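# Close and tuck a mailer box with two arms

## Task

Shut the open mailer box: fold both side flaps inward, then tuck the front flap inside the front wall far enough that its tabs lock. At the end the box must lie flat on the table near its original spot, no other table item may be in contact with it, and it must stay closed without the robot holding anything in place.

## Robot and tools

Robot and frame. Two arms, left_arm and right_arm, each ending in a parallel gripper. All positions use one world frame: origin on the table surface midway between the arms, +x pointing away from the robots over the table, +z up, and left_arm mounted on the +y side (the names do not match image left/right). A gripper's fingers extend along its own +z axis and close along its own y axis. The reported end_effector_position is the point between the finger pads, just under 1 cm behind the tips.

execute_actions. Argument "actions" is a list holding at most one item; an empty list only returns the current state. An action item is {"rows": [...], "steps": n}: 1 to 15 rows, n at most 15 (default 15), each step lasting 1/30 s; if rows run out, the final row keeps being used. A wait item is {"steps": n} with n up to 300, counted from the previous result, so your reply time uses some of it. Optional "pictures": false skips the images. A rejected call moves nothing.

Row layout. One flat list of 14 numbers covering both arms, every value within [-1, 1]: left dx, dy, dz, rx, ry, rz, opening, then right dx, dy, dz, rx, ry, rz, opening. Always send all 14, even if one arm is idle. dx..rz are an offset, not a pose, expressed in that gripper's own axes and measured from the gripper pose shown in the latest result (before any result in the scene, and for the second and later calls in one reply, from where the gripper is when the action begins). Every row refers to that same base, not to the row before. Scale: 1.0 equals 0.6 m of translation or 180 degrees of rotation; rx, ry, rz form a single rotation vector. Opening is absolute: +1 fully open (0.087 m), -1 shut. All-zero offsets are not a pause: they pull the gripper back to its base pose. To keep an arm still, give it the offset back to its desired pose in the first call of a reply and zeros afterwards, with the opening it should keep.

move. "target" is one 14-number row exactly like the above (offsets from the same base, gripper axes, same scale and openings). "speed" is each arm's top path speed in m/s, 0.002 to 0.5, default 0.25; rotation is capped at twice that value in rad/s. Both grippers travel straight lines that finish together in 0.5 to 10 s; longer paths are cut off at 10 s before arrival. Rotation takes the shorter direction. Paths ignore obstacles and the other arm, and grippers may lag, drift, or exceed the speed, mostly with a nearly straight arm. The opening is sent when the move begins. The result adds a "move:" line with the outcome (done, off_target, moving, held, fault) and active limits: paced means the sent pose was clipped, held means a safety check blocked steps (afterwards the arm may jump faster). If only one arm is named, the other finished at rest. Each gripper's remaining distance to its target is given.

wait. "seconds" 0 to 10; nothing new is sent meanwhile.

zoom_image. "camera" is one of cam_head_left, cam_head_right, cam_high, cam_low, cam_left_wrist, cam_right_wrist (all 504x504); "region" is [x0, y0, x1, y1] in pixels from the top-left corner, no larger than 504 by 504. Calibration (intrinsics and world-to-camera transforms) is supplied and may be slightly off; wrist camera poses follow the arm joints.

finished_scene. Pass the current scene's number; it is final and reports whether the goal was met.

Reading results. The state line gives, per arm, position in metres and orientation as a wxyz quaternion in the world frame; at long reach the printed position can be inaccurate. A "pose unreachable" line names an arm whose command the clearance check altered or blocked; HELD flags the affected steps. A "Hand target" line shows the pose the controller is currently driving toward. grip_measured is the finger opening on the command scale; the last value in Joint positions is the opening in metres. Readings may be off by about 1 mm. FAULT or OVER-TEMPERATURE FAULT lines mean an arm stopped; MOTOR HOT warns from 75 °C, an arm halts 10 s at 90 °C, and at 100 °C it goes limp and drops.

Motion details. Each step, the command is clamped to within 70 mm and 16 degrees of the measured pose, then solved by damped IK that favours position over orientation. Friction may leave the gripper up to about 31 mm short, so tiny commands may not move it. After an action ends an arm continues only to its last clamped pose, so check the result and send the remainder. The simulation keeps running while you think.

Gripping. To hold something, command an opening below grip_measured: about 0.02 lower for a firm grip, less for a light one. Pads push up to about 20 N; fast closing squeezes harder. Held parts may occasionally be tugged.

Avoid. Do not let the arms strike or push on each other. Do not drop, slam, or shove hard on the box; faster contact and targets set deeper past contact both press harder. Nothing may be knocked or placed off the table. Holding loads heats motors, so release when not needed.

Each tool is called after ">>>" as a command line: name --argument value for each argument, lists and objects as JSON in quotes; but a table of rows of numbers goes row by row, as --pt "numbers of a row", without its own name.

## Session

>>> execute_actions --actions '[]'

Scene clock: 0.00 s of 5140.00 s.
left_arm: end_effector_position=(+0.3128, +0.5508, +0.2517) grip_measured=+0.979 end_effector_quat_wxyz=(-0.541, +0.589, -0.517, +0.305) | right_arm: end_effector_position=(+0.1221, -0.0676, +0.2941) grip_measured=+1.000 end_effector_quat_wxyz=(-0.127, +0.063, +0.914, +0.379)
Joint positions: left_arm=[ 1.178  1.269  0.853  0.125  0.652 -1.185  0.087] | right_arm=[ 0.769  1.43   1.569 -1.256 -0.712  1.033  0.087]
Joint velocities: left_arm=[-0.012 -0.017  0.007  0.007 -0.007  0.037  0.   ] | right_arm=[ 0.007 -0.012 -0.012 -0.066 -0.007 -0.051  0.   ]
Motor temperatures (°C, as the motors report them): left_arm=[22 29 28 27 21 22] | right_arm=[21 27 27 27 22 22]
Hand target (left_arm): +0.313, +0.551, +0.252; -0.541, +0.589, -0.517, +0.305
Hand target (right_arm): +0.122, -0.068, +0.294; -0.127, +0.063, +0.914, +0.379
camera_calibration (this result's frames):
cam_left_wrist: T_world_to_cam=[[0.276819, -0.127196, 0.952467, -0.256787], [-0.538831, -0.84125, 0.0442593, 0.637252], [0.795633, -0.525471, -0.301411, 0.257281], [0, 0, 0, 1]] pos_world=[0.209753, 0.63862, 0.293924]
cam_right_wrist: T_world_to_cam=[[-0.201781, -0.718916, -0.665165, 0.167144], [-0.479183, -0.519841, 0.707212, -0.162368], [-0.854206, 0.461437, -0.239599, 0.345988], [0, 0, 0, 1]] pos_world=[0.251467, -0.123895, 0.308904]

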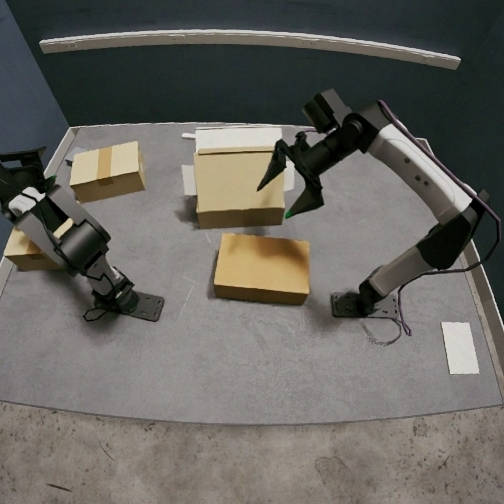

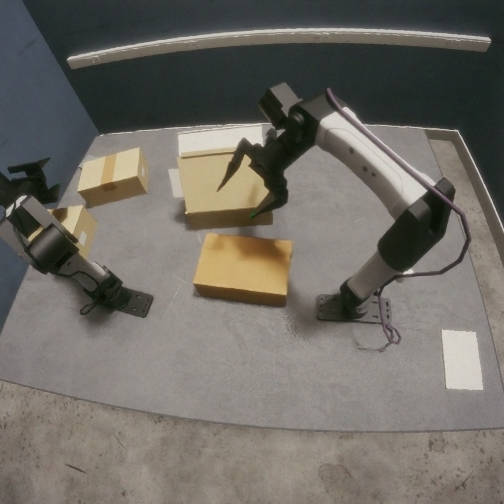

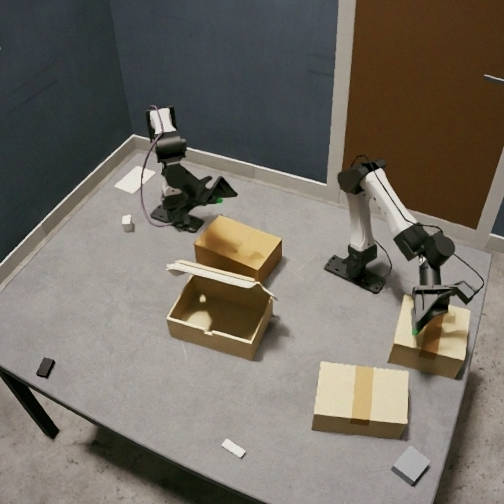

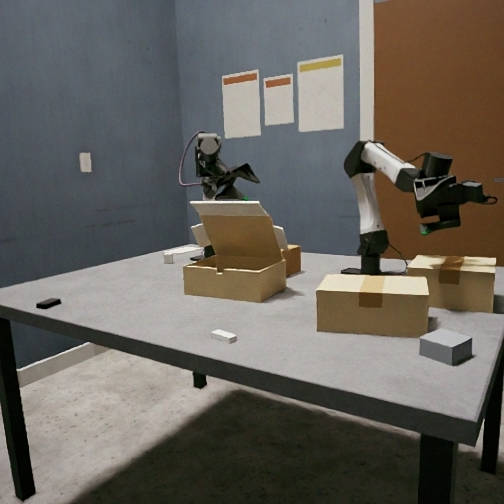

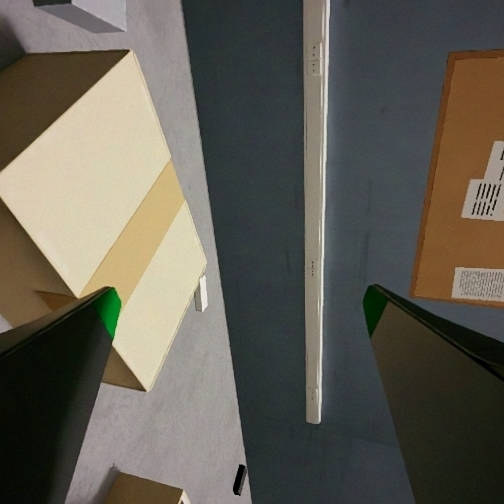

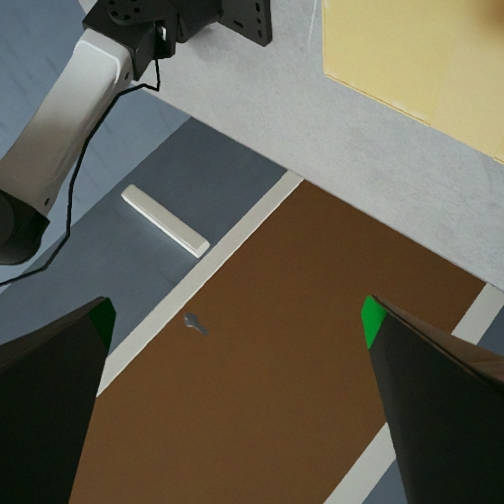

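>>> move --target '[0.546,0.072,0,-0.152,0.208,0.152,-1,-0.455,-0.33,-0.193,-0.01,-0.333,0.01,-1]' --speed 0.3

Scene clock: 16.77 s of 5140.00 s.
left_arm: end_effector_position=(+0.3985, +0.2469, +0.1599) grip_measured=-1.000 end_effector_quat_wxyz=(+0.266, -0.430, +0.829, -0.241) | right_arm: end_effector_position=(+0.3582, -0.2911, +0.1756) grip_measured=-0.985 end_effector_quat_wxyz=(+0.351, +0.251, +0.847, +0.313)
Joint positions: left_arm=[ 0.166  1.511  1.186 -0.529  0.17  -1.023  0.   ] | right_arm=[-0.043  1.251  0.905 -0.316 -0.431  0.7    0.001]
Joint velocities: left_arm=[-0.017  0.007  0.002  0.066  0.007 -0.066  0.   ] | right_arm=[-0.022 -0.002 -0.007  0.051 -0.051  0.022 -0.   ]
Motor temperatures (°C, as the motors report them): left_arm=[22 29 30 30 21 22] | right_arm=[21 27 28 28 22 22]
Hand target (left_arm): +0.397, +0.246, +0.155; +0.254, -0.435, +0.832, -0.233
Hand target (right_arm): +0.360, -0.294, +0.162; +0.342, +0.258, +0.850, +0.307
Off the commanded pose (left_arm): 0.016 m, 3 deg.
Off the commanded pose (right_arm): 0.015 m, 1 deg.
After step 90, 11.27 s passed at rest.
move: off_target (left_arm, right_arm)
camera_calibration (this result's frames):
cam_left_wrist: T_world_to_cam=[[0.577927, -0.520273, 0.628742, -0.202872], [-0.815655, -0.393341, 0.424252, 0.370821], [0.0265833, -0.758023, -0.651685, 0.421658], [0, 0, 0, 1]] pos_world=[0.408498, 0.359937, 0.245021]
cam_right_wrist: T_world_to_cam=[[-0.216602, -0.689859, -0.690781, -0.00645744], [-0.976254, 0.155425, 0.150899, 0.390749], [0.00326543, 0.707063, -0.707143, 0.46887], [0, 0, 0, 1]] pos_world=[0.37854, -0.396708, 0.268134]

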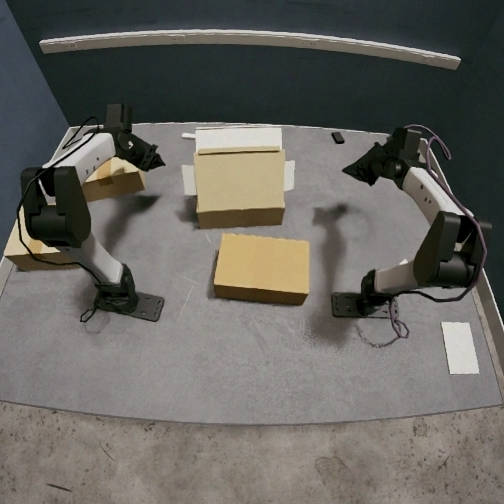

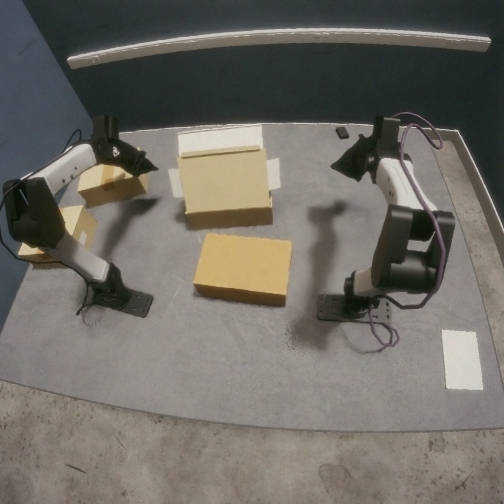

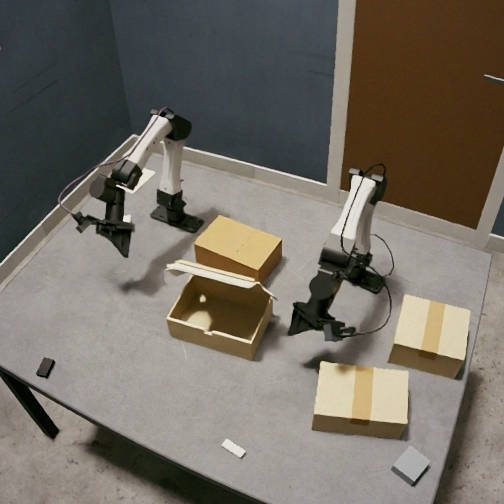

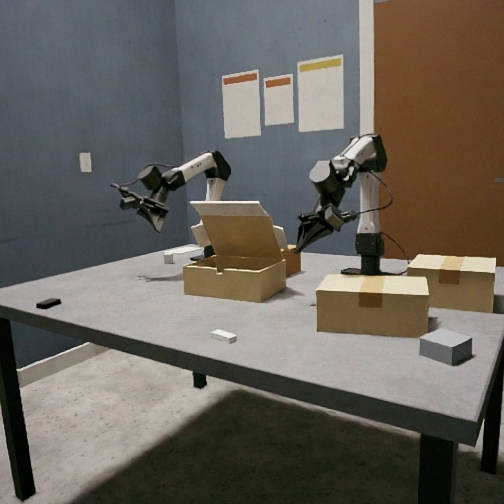

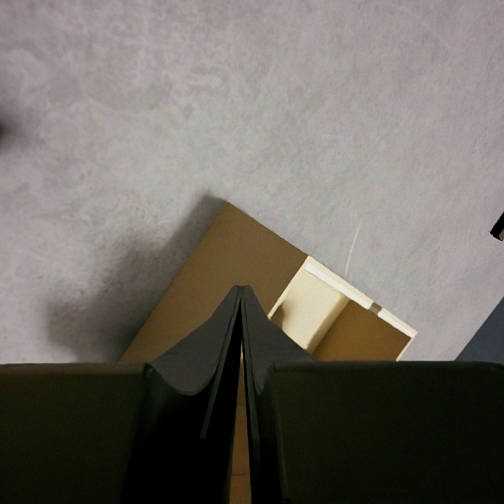

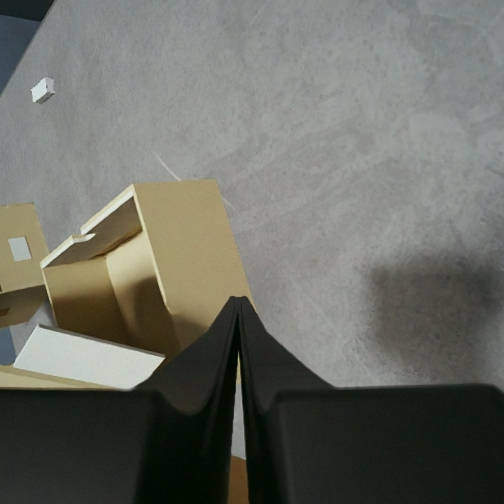

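>>> move --target '[0.085,0.039,-0.037,0,0,0,-1,0.103,0.047,0.057,0,0,0,-1]' --speed 0.15

>>> move --target '[0.196,-0.12,0.04,0,0,0,-1,0.15,0.158,0.083,0,0,0,-1]' --speed 0.08

Scene clock: 25.37 s of 5140.00 s.
left_arm: end_effector_position=(+0.3508, +0.2201, +0.1577) grip_measured=-1.000 end_effector_quat_wxyz=(+0.270, -0.428, +0.827, -0.245) | right_arm: end_effector_position=(+0.3521, -0.2224, +0.1532) grip_measured=-0.985 end_effector_quat_wxyz=(+0.350, +0.247, +0.849, +0.310)
Joint positions: left_arm=[ 0.063  1.321  1.008 -0.518  0.105 -1.101  0.   ] | right_arm=[ 0.239  1.251  0.807 -0.168 -0.205  0.866  0.001]
Joint velocities: left_arm=[ 0.017 -0.017 -0.027 -0.037 -0.051 -0.081  0.   ] | right_arm=[-0.007 -0.012  0.007  0.007  0.022  0.037 -0.   ]
Motor temperatures (°C, as the motors report them): left_arm=[22 30 31 30 21 22] | right_arm=[21 27 29 30 22 22]
Hand target (left_arm): +0.346, +0.219, +0.151; +0.265, -0.430, +0.829, -0.242
Hand target (right_arm): +0.351, -0.221, +0.149; +0.350, +0.250, +0.847, +0.311
Off the commanded pose (left_arm): 0.010 m, 1 deg.
Off the commanded pose (right_arm): 0.005 m, 1 deg.
After step 90, 4.47 s passed at rest.
move: done
camera_calibration (this result's frames):
cam_left_wrist: T_world_to_cam=[[0.56926, -0.518747, 0.637844, -0.18664], [-0.821481, -0.390349, 0.415688, 0.324951], [0.0333448, -0.760611, -0.648351, 0.398896], [0, 0, 0, 1]] pos_world=[0.359886, 0.33343, 0.242594]
cam_right_wrist: T_world_to_cam=[[-0.213153, -0.696565, -0.6851, 0.020555], [-0.977014, 0.149778, 0.151691, 0.376374], [-0.00304996, 0.701686, -0.71248, 0.406288], [0, 0, 0, 1]] pos_world=[0.373343, -0.327141, 0.246462]

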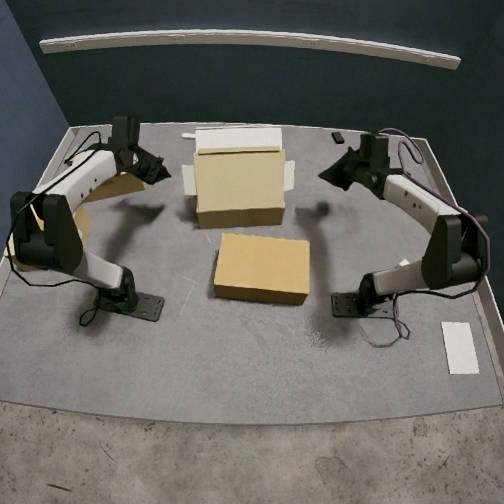

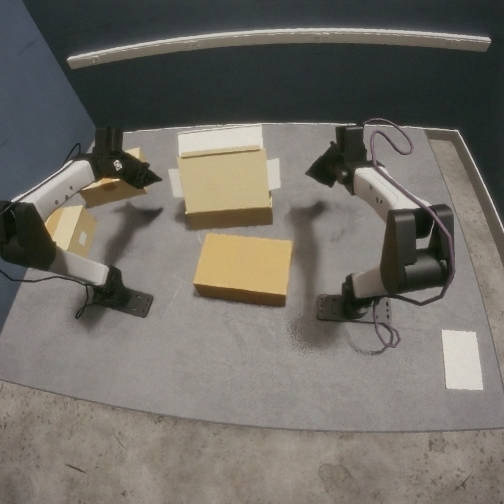

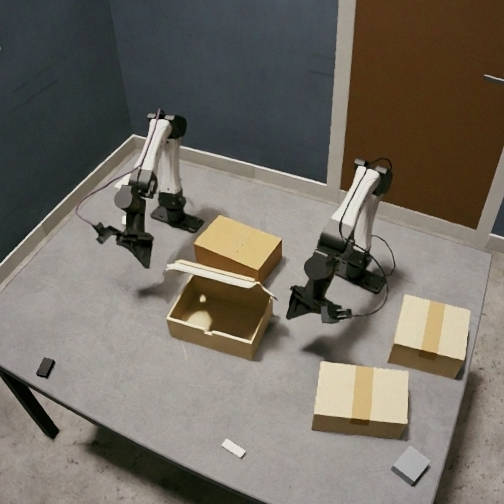

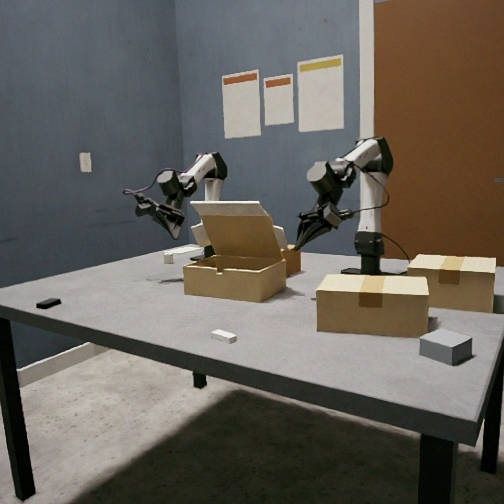

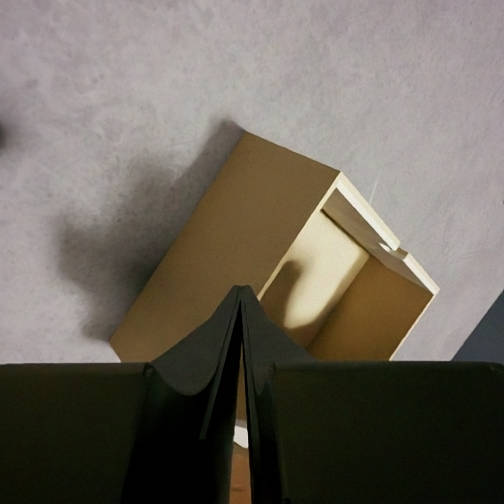

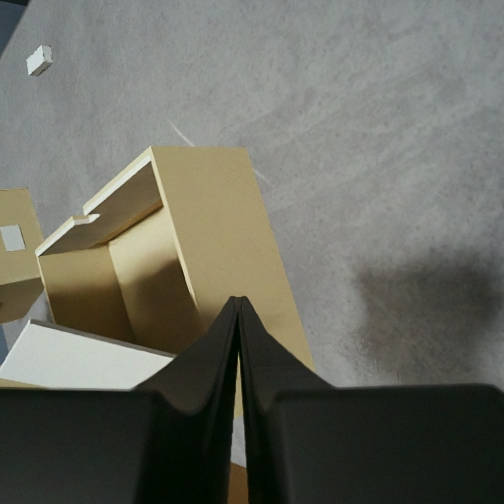

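Scene clock: 27.50 s of 5140.00 s.
left_arm: end_effector_position=(+0.3528, +0.0864, +0.1633) grip_measured=-1.000 end_effector_quat_wxyz=(+0.270, -0.433, +0.822, -0.252) | right_arm: end_effector_position=(+0.3506, -0.1046, +0.1401) grip_measured=-0.985 end_effector_quat_wxyz=(+0.352, +0.253, +0.857, +0.278)
Joint positions: left_arm=[-0.389  1.495  1.17  -0.51  -0.199 -1.449  0.   ] | right_arm=[ 0.679  1.472  0.965 -0.149  0.202  1.108  0.001]
Joint velocities: left_arm=[ 0.007 -0.007 -0.017 -0.066 -0.022 -0.051  0.   ] | right_arm=[-0.002 -0.002  0.002  0.037 -0.007  0.007 -0.   ]
Motor temperatures (°C, as the motors report them): left_arm=[22 30 32 30 21 22] | right_arm=[21 27 29 30 22 22]
Hand target (left_arm): +0.352, +0.079, +0.159; +0.264, -0.430, +0.827, -0.248
Hand target (right_arm): +0.352, -0.085, +0.153; +0.350, +0.246, +0.850, +0.308
Off the commanded pose (left_arm): 0.008 m, 1 deg.
Off the commanded pose (right_arm): 0.025 m, 4 deg.
move: off_target (right_arm)
camera_calibration (this result's frames):
cam_left_wrist: T_world_to_cam=[[0.569155, -0.504595, 0.64919, -0.263735], [-0.821077, -0.390595, 0.416254, 0.271949], [0.0435302, -0.769948, -0.63662, 0.296033], [0, 0, 0, 1]] pos_world=[0.360511, 0.201073, 0.246475]
cam_right_wrist: T_world_to_cam=[[-0.249687, -0.727517, -0.639043, 0.0964401], [-0.968324, 0.189055, 0.163114, 0.358648], [0.00214578, 0.659528, -0.751677, 0.313581], [0, 0, 0, 1]] pos_world=[0.370694, -0.204458, 0.23884]

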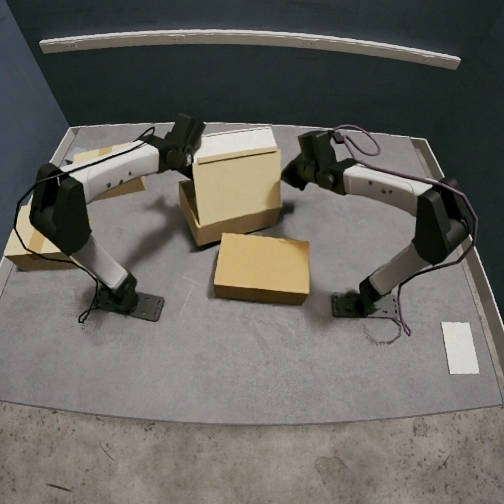

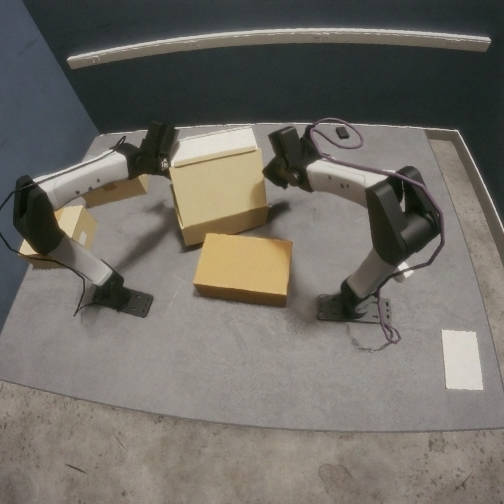

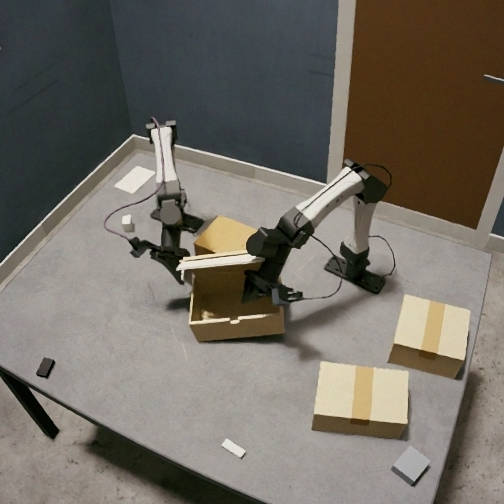

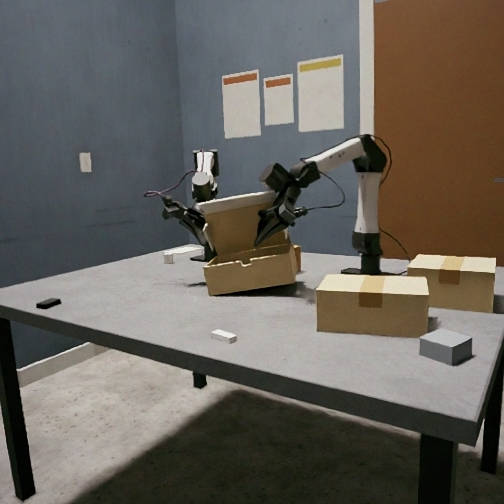

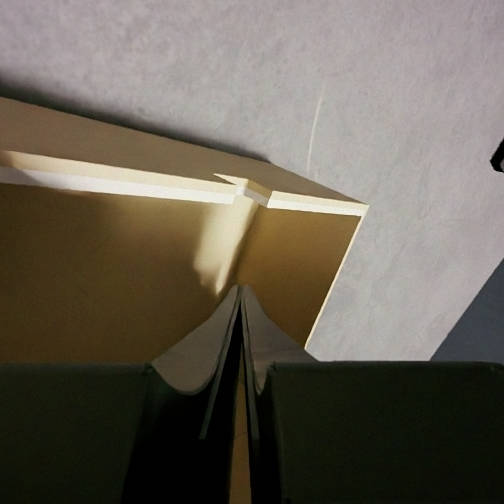

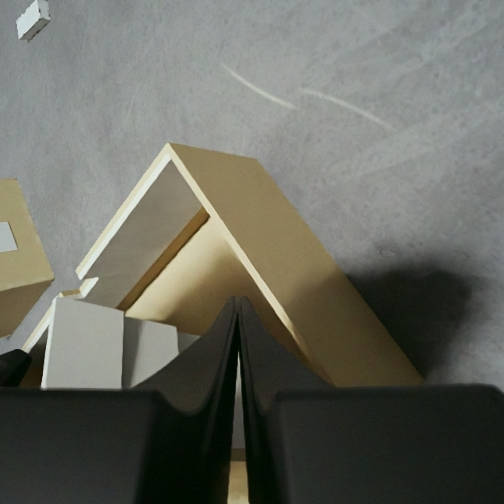

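Box got twisted. Retract.

>>> move --target '[-0.196,0.12,-0.04,0,0,0,-1,-0.13,-0.13,-0.08,0,0,0,-1]' --speed 0.1

Scene clock: 30.87 s of 5140.00 s.
left_arm: end_effector_position=(+0.3579, +0.2253, +0.1706) grip_measured=-1.000 end_effector_quat_wxyz=(+0.287, -0.428, +0.818, -0.254) | right_arm: end_effector_position=(+0.3503, -0.2193, +0.1555) grip_measured=-0.985 end_effector_quat_wxyz=(+0.356, +0.256, +0.854, +0.281)
Joint positions: left_arm=[ 0.082  1.312  1.027 -0.505  0.111 -1.096  0.   ] | right_arm=[ 0.294  1.245  0.839 -0.226 -0.104  0.885  0.001]
Joint velocities: left_arm=[-0.012 -0.002 -0.012 -0.037  0.081 -0.022  0.   ] | right_arm=[-0.002 -0.012 -0.017 -0.051 -0.081 -0.066 -0.001]
Motor temperatures (°C, as the motors report them): left_arm=[22 30 32 30 21 22] | right_arm=[21 27 29 30 22 22]
Hand target (left_arm): +0.350, +0.227, +0.162; +0.276, -0.430, +0.823, -0.249
Hand target (right_arm): +0.343, -0.222, +0.152; +0.351, +0.254, +0.857, +0.279
Off the commanded pose (left_arm): 0.012 m, 2 deg.
Off the commanded pose (right_arm): 0.007 m, 1 deg.
move: off_target (left_arm)
camera_calibration (this result's frames):
cam_left_wrist: T_world_to_cam=[[0.548089, -0.509772, 0.663123, -0.194955], [-0.833633, -0.397597, 0.38337, 0.339008], [0.0682239, -0.762922, -0.642881, 0.398039], [0, 0, 0, 1]] pos_world=[0.362305, 0.339078, 0.255205]
cam_right_wrist: T_world_to_cam=[[-0.248661, -0.719918, -0.647986, 0.0254359], [-0.968493, 0.194294, 0.155791, 0.379875], [0.0137432, 0.666309, -0.745549, 0.397311], [0, 0, 0, 1]] pos_world=[0.368771, -0.320227, 0.253516]

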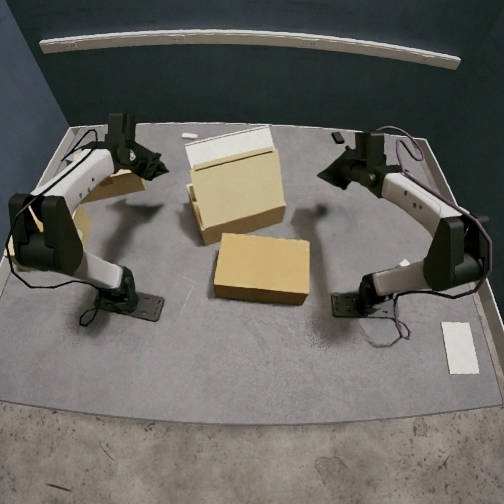

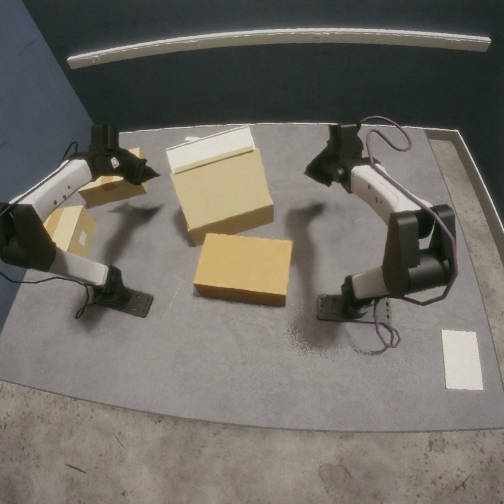

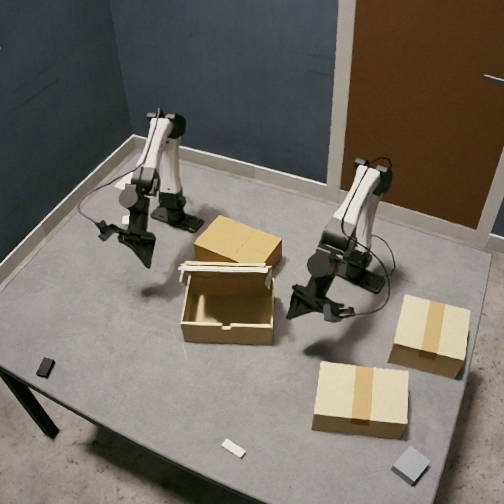

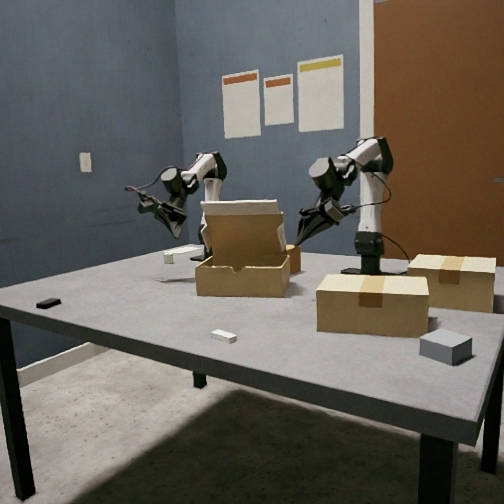

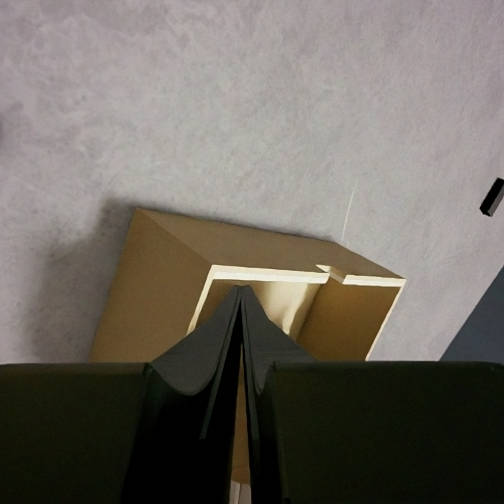

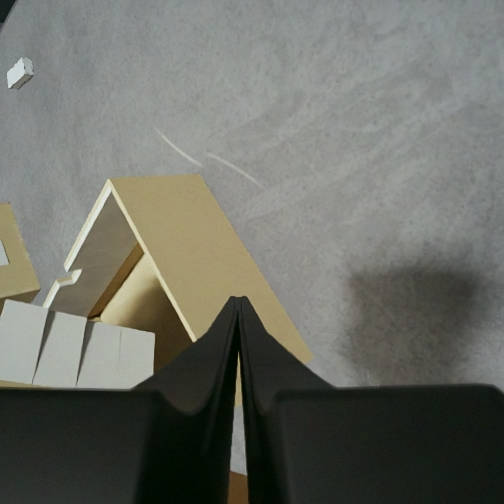

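>>> move --target '[0.045,0.075,0.158,0,0,0,-1,0.131,-0.056,0.081,0,0,0,-1]' --speed 0.12

>>> move --target '[0.091,-0.056,0.019,0,0,0,-1,0,0,0,0,0,0,-1]' --speed 0.05

Scene clock: 38.23 s of 5140.00 s.
left_arm: end_effector_position=(+0.3917, +0.2110, +0.0784) grip_measured=-1.000 end_effector_quat_wxyz=(+0.297, -0.425, +0.814, -0.261) | right_arm: end_effector_position=(+0.3333, -0.1799, +0.0768) grip_measured=-0.985 end_effector_quat_wxyz=(+0.360, +0.253, +0.853, +0.282)
Joint positions: left_arm=[ 0.043  1.536  0.815 -0.039  0.083 -1.124  0.   ] | right_arm=[0.471 1.356 0.575 0.16  0.04  0.982 0.001]
Joint velocities: left_arm=[-0.017  0.007 -0.007  0.11  -0.051  0.022  0.   ] | right_arm=[ 0.012  0.007  0.002  0.051  0.022 -0.037  0.002]
Motor temperatures (°C, as the motors report them): left_arm=[22 30 32 30 21 22] | right_arm=[21 27 29 30 22 22]
Hand target (left_arm): +0.386, +0.209, +0.067; +0.287, -0.428, +0.818, -0.255
Hand target (right_arm): +0.331, -0.179, +0.069; +0.356, +0.256, +0.854, +0.281
Off the commanded pose (left_arm): 0.013 m, 2 deg.
Off the commanded pose (right_arm): 0.009 m, 1 deg.
After step 90, 2.80 s passed at rest.
move: off_target (left_arm)
camera_calibration (this result's frames):
cam_left_wrist: T_world_to_cam=[[0.530425, -0.507108, 0.679332, -0.15452], [-0.84337, -0.396853, 0.362263, 0.402162], [0.0858882, -0.765081, -0.63818, 0.318765], [0, 0, 0, 1]] pos_world=[0.393754, 0.325123, 0.162711]
cam_right_wrist: T_world_to_cam=[[-0.239084, -0.722489, -0.648728, -0.00502121], [-0.970826, 0.190475, 0.14566, 0.368883], [0.0183288, 0.664627, -0.74695, 0.310835], [0, 0, 0, 1]] pos_world=[0.351223, -0.28048, 0.175189]

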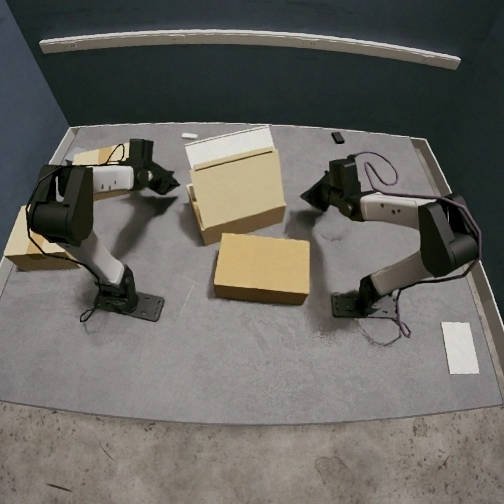

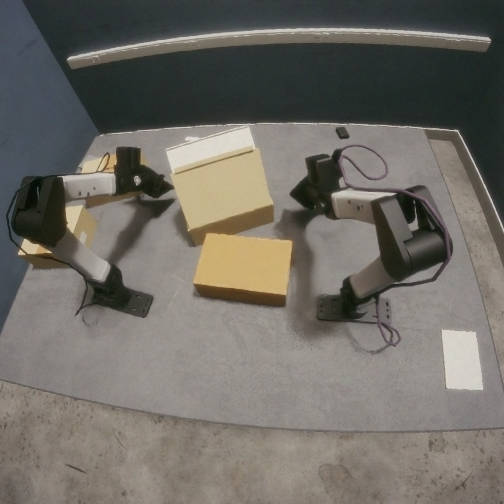

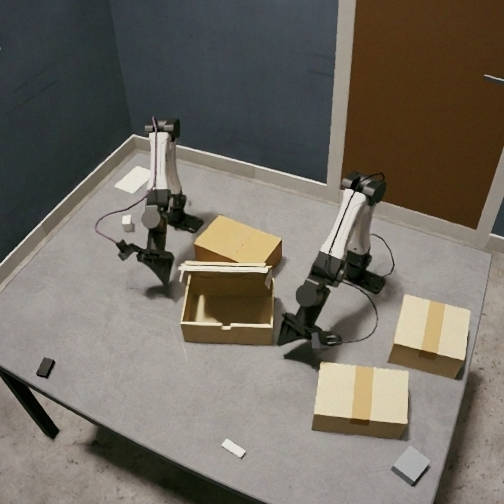

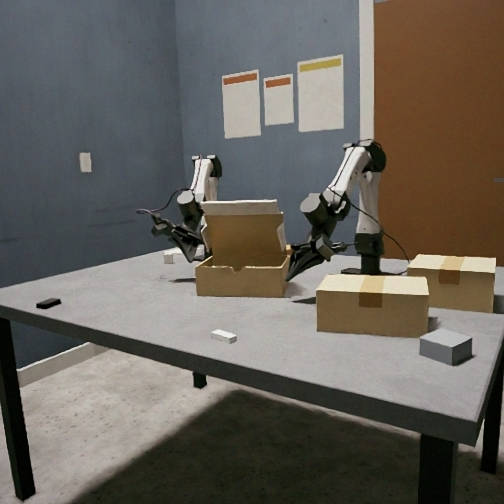

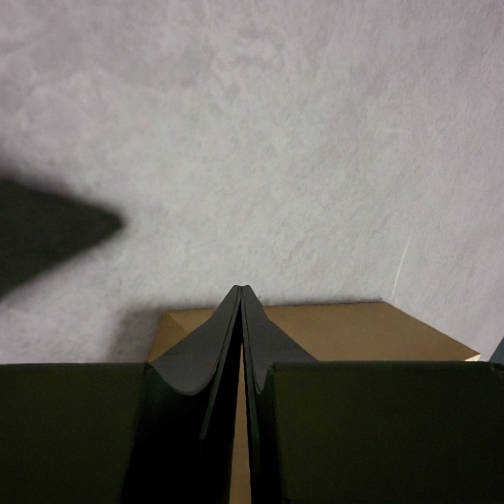

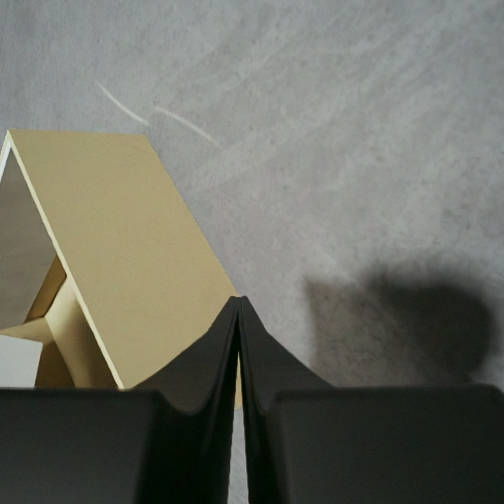

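Scene clock: 39.80 s of 5140.00 s.
left_arm: end_effector_position=(+0.3910, +0.1484, +0.0816) grip_measured=-1.000 end_effector_quat_wxyz=(+0.298, -0.424, +0.813, -0.265) | right_arm: end_effector_position=(+0.3333, -0.1799, +0.0768) grip_measured=-0.985 end_effector_quat_wxyz=(+0.360, +0.253, +0.853, +0.282)
Joint positions: left_arm=[-0.162  1.579  0.866 -0.039 -0.061 -1.265  0.   ] | right_arm=[0.471 1.356 0.575 0.16  0.04  0.982 0.001]
Joint velocities: left_arm=[ 0.002  0.007 -0.017  0.051 -0.037 -0.007  0.   ] | right_arm=[-0.017 -0.017 -0.012 -0.051 -0.066  0.022 -0.   ]
Motor temperatures (°C, as the motors report them): left_arm=[22 30 32 31 21 22] | right_arm=[21 27 30 30 22 22]
Hand target (left_arm): +0.393, +0.145, +0.079; +0.295, -0.426, +0.814, -0.263
Hand target (right_arm): +0.333, -0.180, +0.077; +0.360, +0.253, +0.853, +0.282
Off the commanded pose (left_arm): 0.004 m, 0 deg.
Off the commanded pose (right_arm): 0.000 m, 0 deg.
move: done
camera_calibration (this result's frames):
cam_left_wrist: T_world_to_cam=[[0.525312, -0.505182, 0.684718, -0.186766], [-0.846518, -0.391919, 0.360288, 0.376214], [0.0863432, -0.768889, -0.633526, 0.272933], [0, 0, 0, 1]] pos_world=[0.393016, 0.26295, 0.165246]
cam_right_wrist: T_world_to_cam=[[-0.239084, -0.722489, -0.648728, -0.00502121], [-0.970826, 0.190475, 0.14566, 0.368883], [0.0183288, 0.664627, -0.74695, 0.310835], [0, 0, 0, 1]] pos_world=[0.351223, -0.28048, 0.175189]

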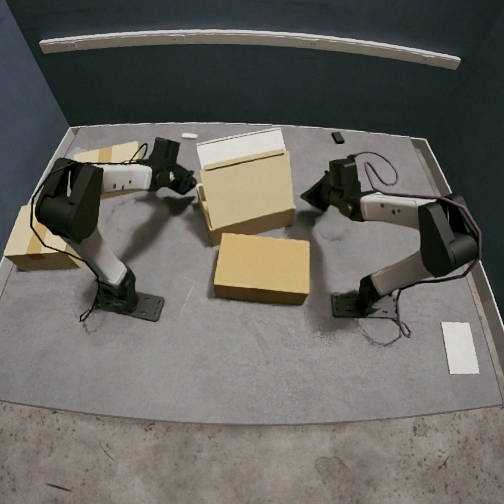

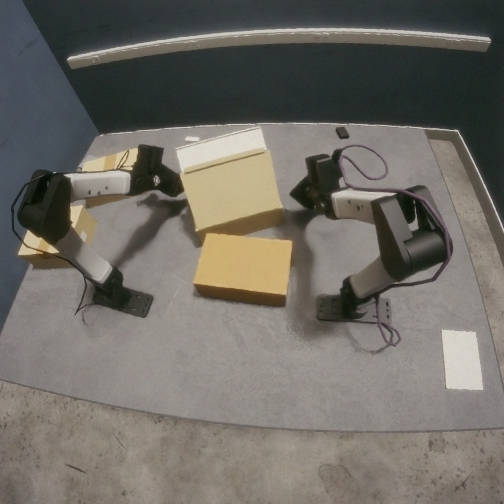

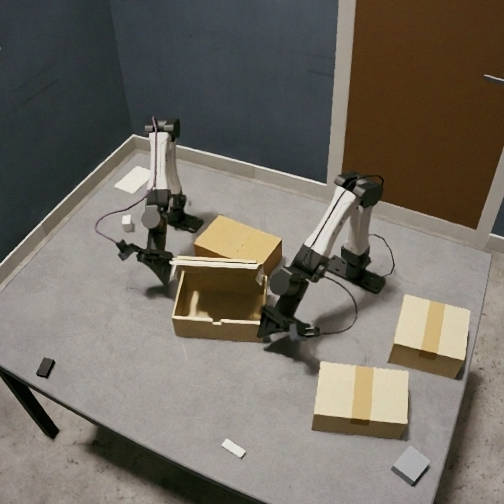

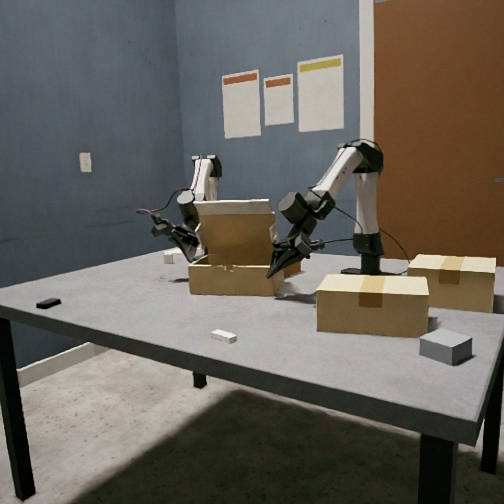

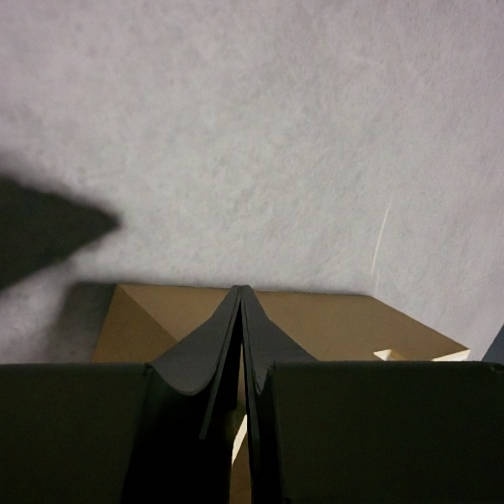

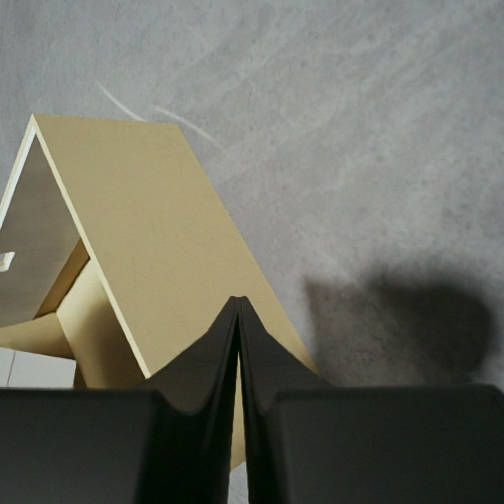

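>>> move --target '[0,0,0,0,0,0,-1,0.086,0.061,0.01,0,0,0,-1]' --speed 0.05

Scene clock: 44.00 s of 5140.00 s.
left_arm: end_effector_position=(+0.3920, +0.1500, +0.0817) grip_measured=-1.000 end_effector_quat_wxyz=(+0.301, -0.427, +0.811, -0.263) | right_arm: end_effector_position=(+0.3122, -0.1294, +0.0695) grip_measured=-0.985 end_effector_quat_wxyz=(+0.362, +0.251, +0.855, +0.273)
Joint positions: left_arm=[-0.162  1.579  0.867 -0.039 -0.071 -1.269  0.   ] | right_arm=[0.704 1.413 0.602 0.16  0.24  1.111 0.001]
Joint velocities: left_arm=[ 0.007 -0.012 -0.017  0.066  0.051  0.037  0.   ] | right_arm=[ 0.002  0.012 -0.002 -0.066  0.037  0.022  0.001]
Motor temperatures (°C, as the motors report them): left_arm=[22 30 32 31 21 22] | right_arm=[21 27 30 30 22 22]
Hand target (left_arm): +0.391, +0.148, +0.082; +0.298, -0.424, +0.813, -0.265
Hand target (right_arm): +0.315, -0.120, +0.074; +0.360, +0.252, +0.853, +0.282
Off the commanded pose (left_arm): 0.002 m, 1 deg.
Off the commanded pose (right_arm): 0.011 m, 1 deg.
move: off_target (right_arm)
camera_calibration (this result's frames):
cam_left_wrist: T_world_to_cam=[[0.528637, -0.502699, 0.683986, -0.188236], [-0.843466, -0.401676, 0.356681, 0.378215], [0.0954371, -0.765474, -0.63635, 0.270251], [0, 0, 0, 1]] pos_world=[0.392728, 0.264164, 0.165823]
cam_right_wrist: T_world_to_cam=[[-0.244023, -0.734291, -0.633458, 0.0206144], [-0.969566, 0.198106, 0.14386, 0.340585], [0.0198563, 0.649284, -0.760287, 0.270635], [0, 0, 0, 1]] pos_world=[0.329876, -0.228054, 0.169822]

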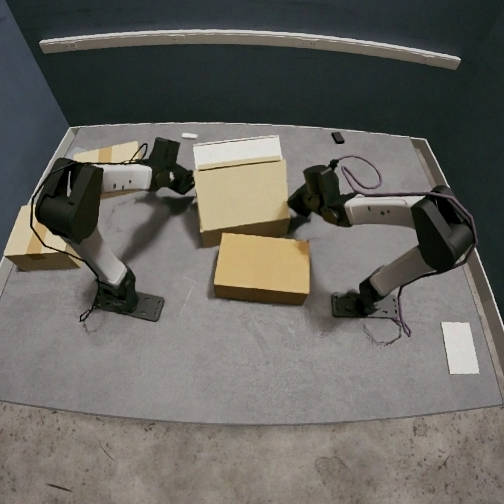

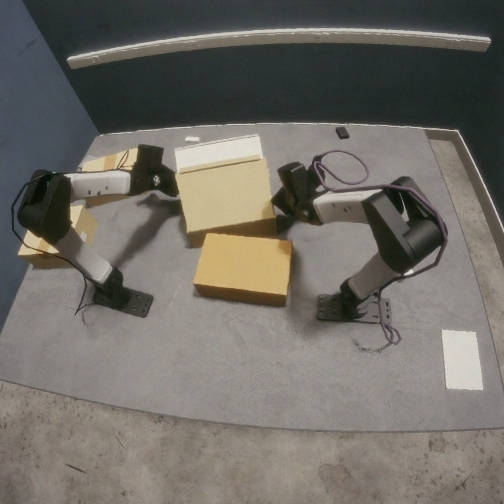

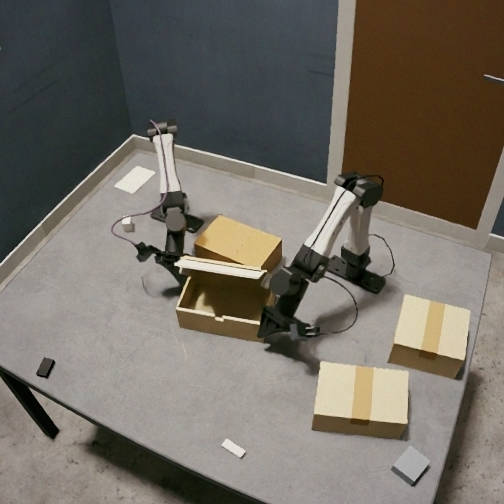

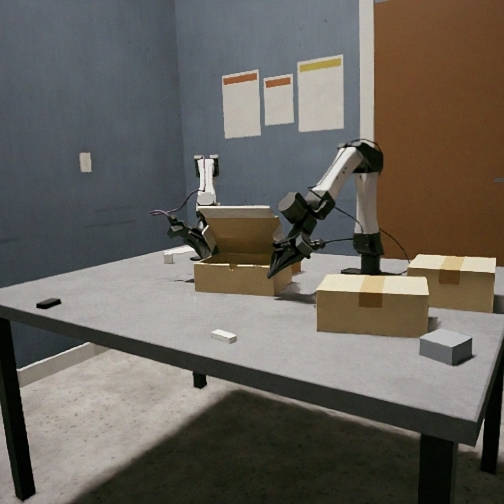

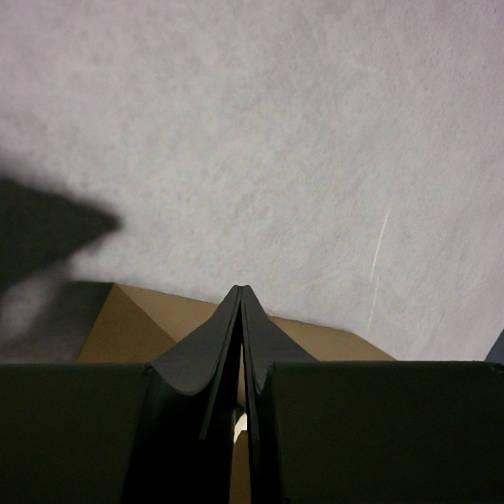

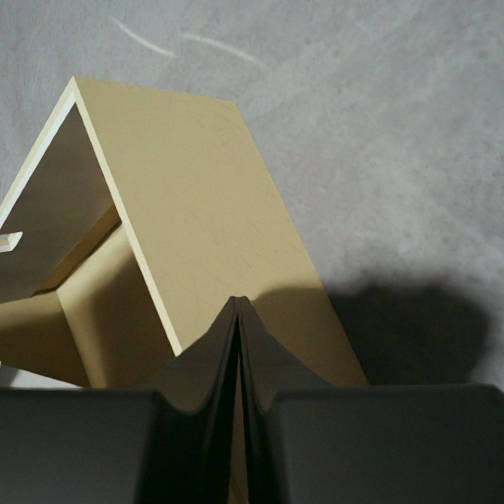

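>>> move --target '[-0.148,-0.249,-0.28,-0.143,0.05,0.177,-1,-0.115,0.088,-0.1,0,0,0,-1]' --speed 0.2

Scene clock: 53.60 s of 5140.00 s.
left_arm: end_effector_position=(+0.3966, +0.1818, +0.3207) grip_measured=-1.000 end_effector_quat_wxyz=(+0.301, -0.224, +0.922, -0.092) | right_arm: end_effector_position=(+0.3190, -0.1507, +0.1572) grip_measured=-0.985 end_effector_quat_wxyz=(+0.354, +0.254, +0.861, +0.264)
Joint positions: left_arm=[-0.149  1.983  2.581 -1.546 -0.153 -0.744  0.   ] | right_arm=[ 0.617  1.256  0.878 -0.29   0.172  1.062  0.001]
Joint velocities: left_arm=[-0.007 -0.002  0.012  0.022  0.007  0.037  0.   ] | right_arm=[-0.017  0.007 -0.007  0.037  0.007  0.051 -0.   ]
Motor temperatures (°C, as the motors report them): left_arm=[22 31 33 31 21 22] | right_arm=[21 27 31 30 22 22]
Hand target (left_arm): +0.391, +0.181, +0.319; +0.295, -0.218, +0.927, -0.085
Hand target (right_arm): +0.321, -0.152, +0.171; +0.362, +0.252, +0.855, +0.273
Off the commanded pose (left_arm): 0.005 m, 15 deg.
Off the commanded pose (right_arm): 0.015 m, 2 deg.
joint sent to its limit (left arm) — the command would take joint 4 (wrist pitch) past its lower limit, so that joint was sent only as far as its limit.
After step 90, 4.20 s passed at rest.
move: off_target (left_arm, right_arm); limits=paced
camera_calibration (this result's frames):
cam_left_wrist: T_world_to_cam=[[0.350003, -0.886063, 0.303957, -0.0757687], [-0.918655, -0.261203, 0.296389, 0.333229], [-0.183225, -0.382969, -0.905408, 0.573567], [0, 0, 0, 1]] pos_world=[0.437733, 0.239563, 0.443577]
cam_right_wrist: T_world_to_cam=[[-0.261493, -0.74053, -0.619062, 0.0645409], [-0.965197, 0.20332, 0.164487, 0.334947], [0.00406044, 0.640529, -0.767924, 0.356001], [0, 0, 0, 1]] pos_world=[0.338721, -0.248336, 0.258242]

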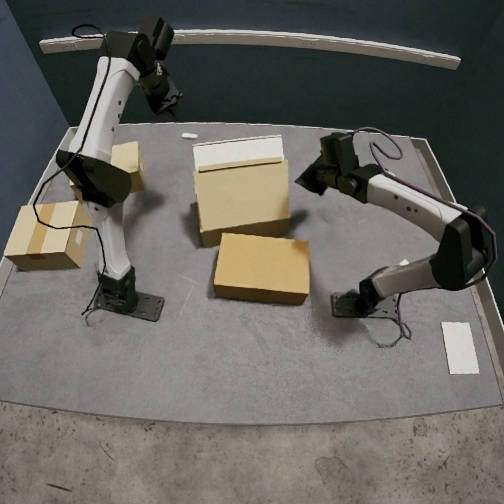

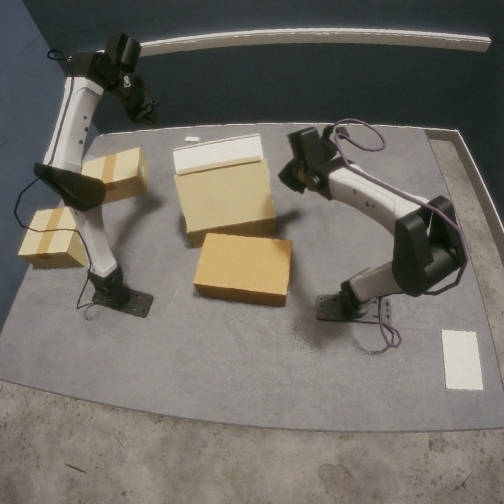

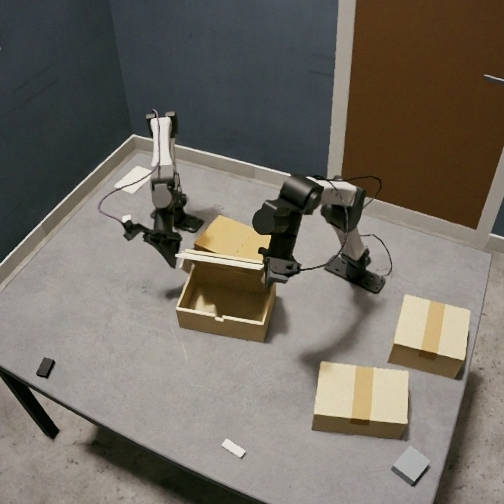

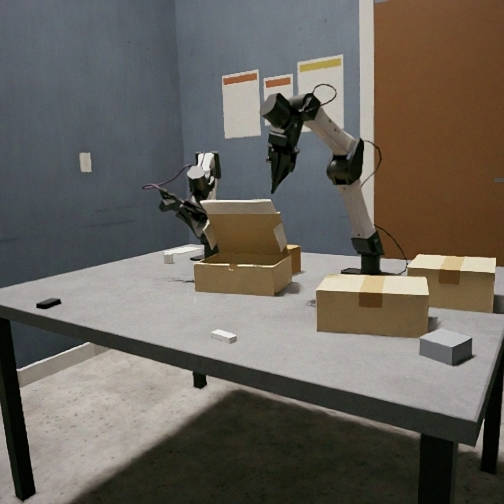

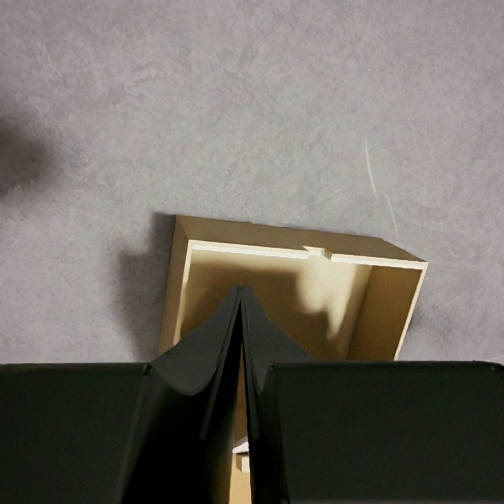

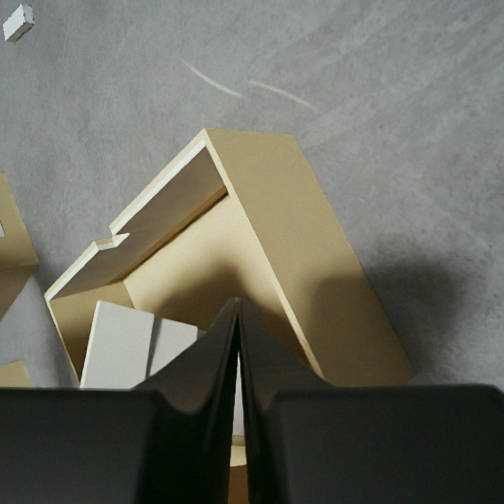

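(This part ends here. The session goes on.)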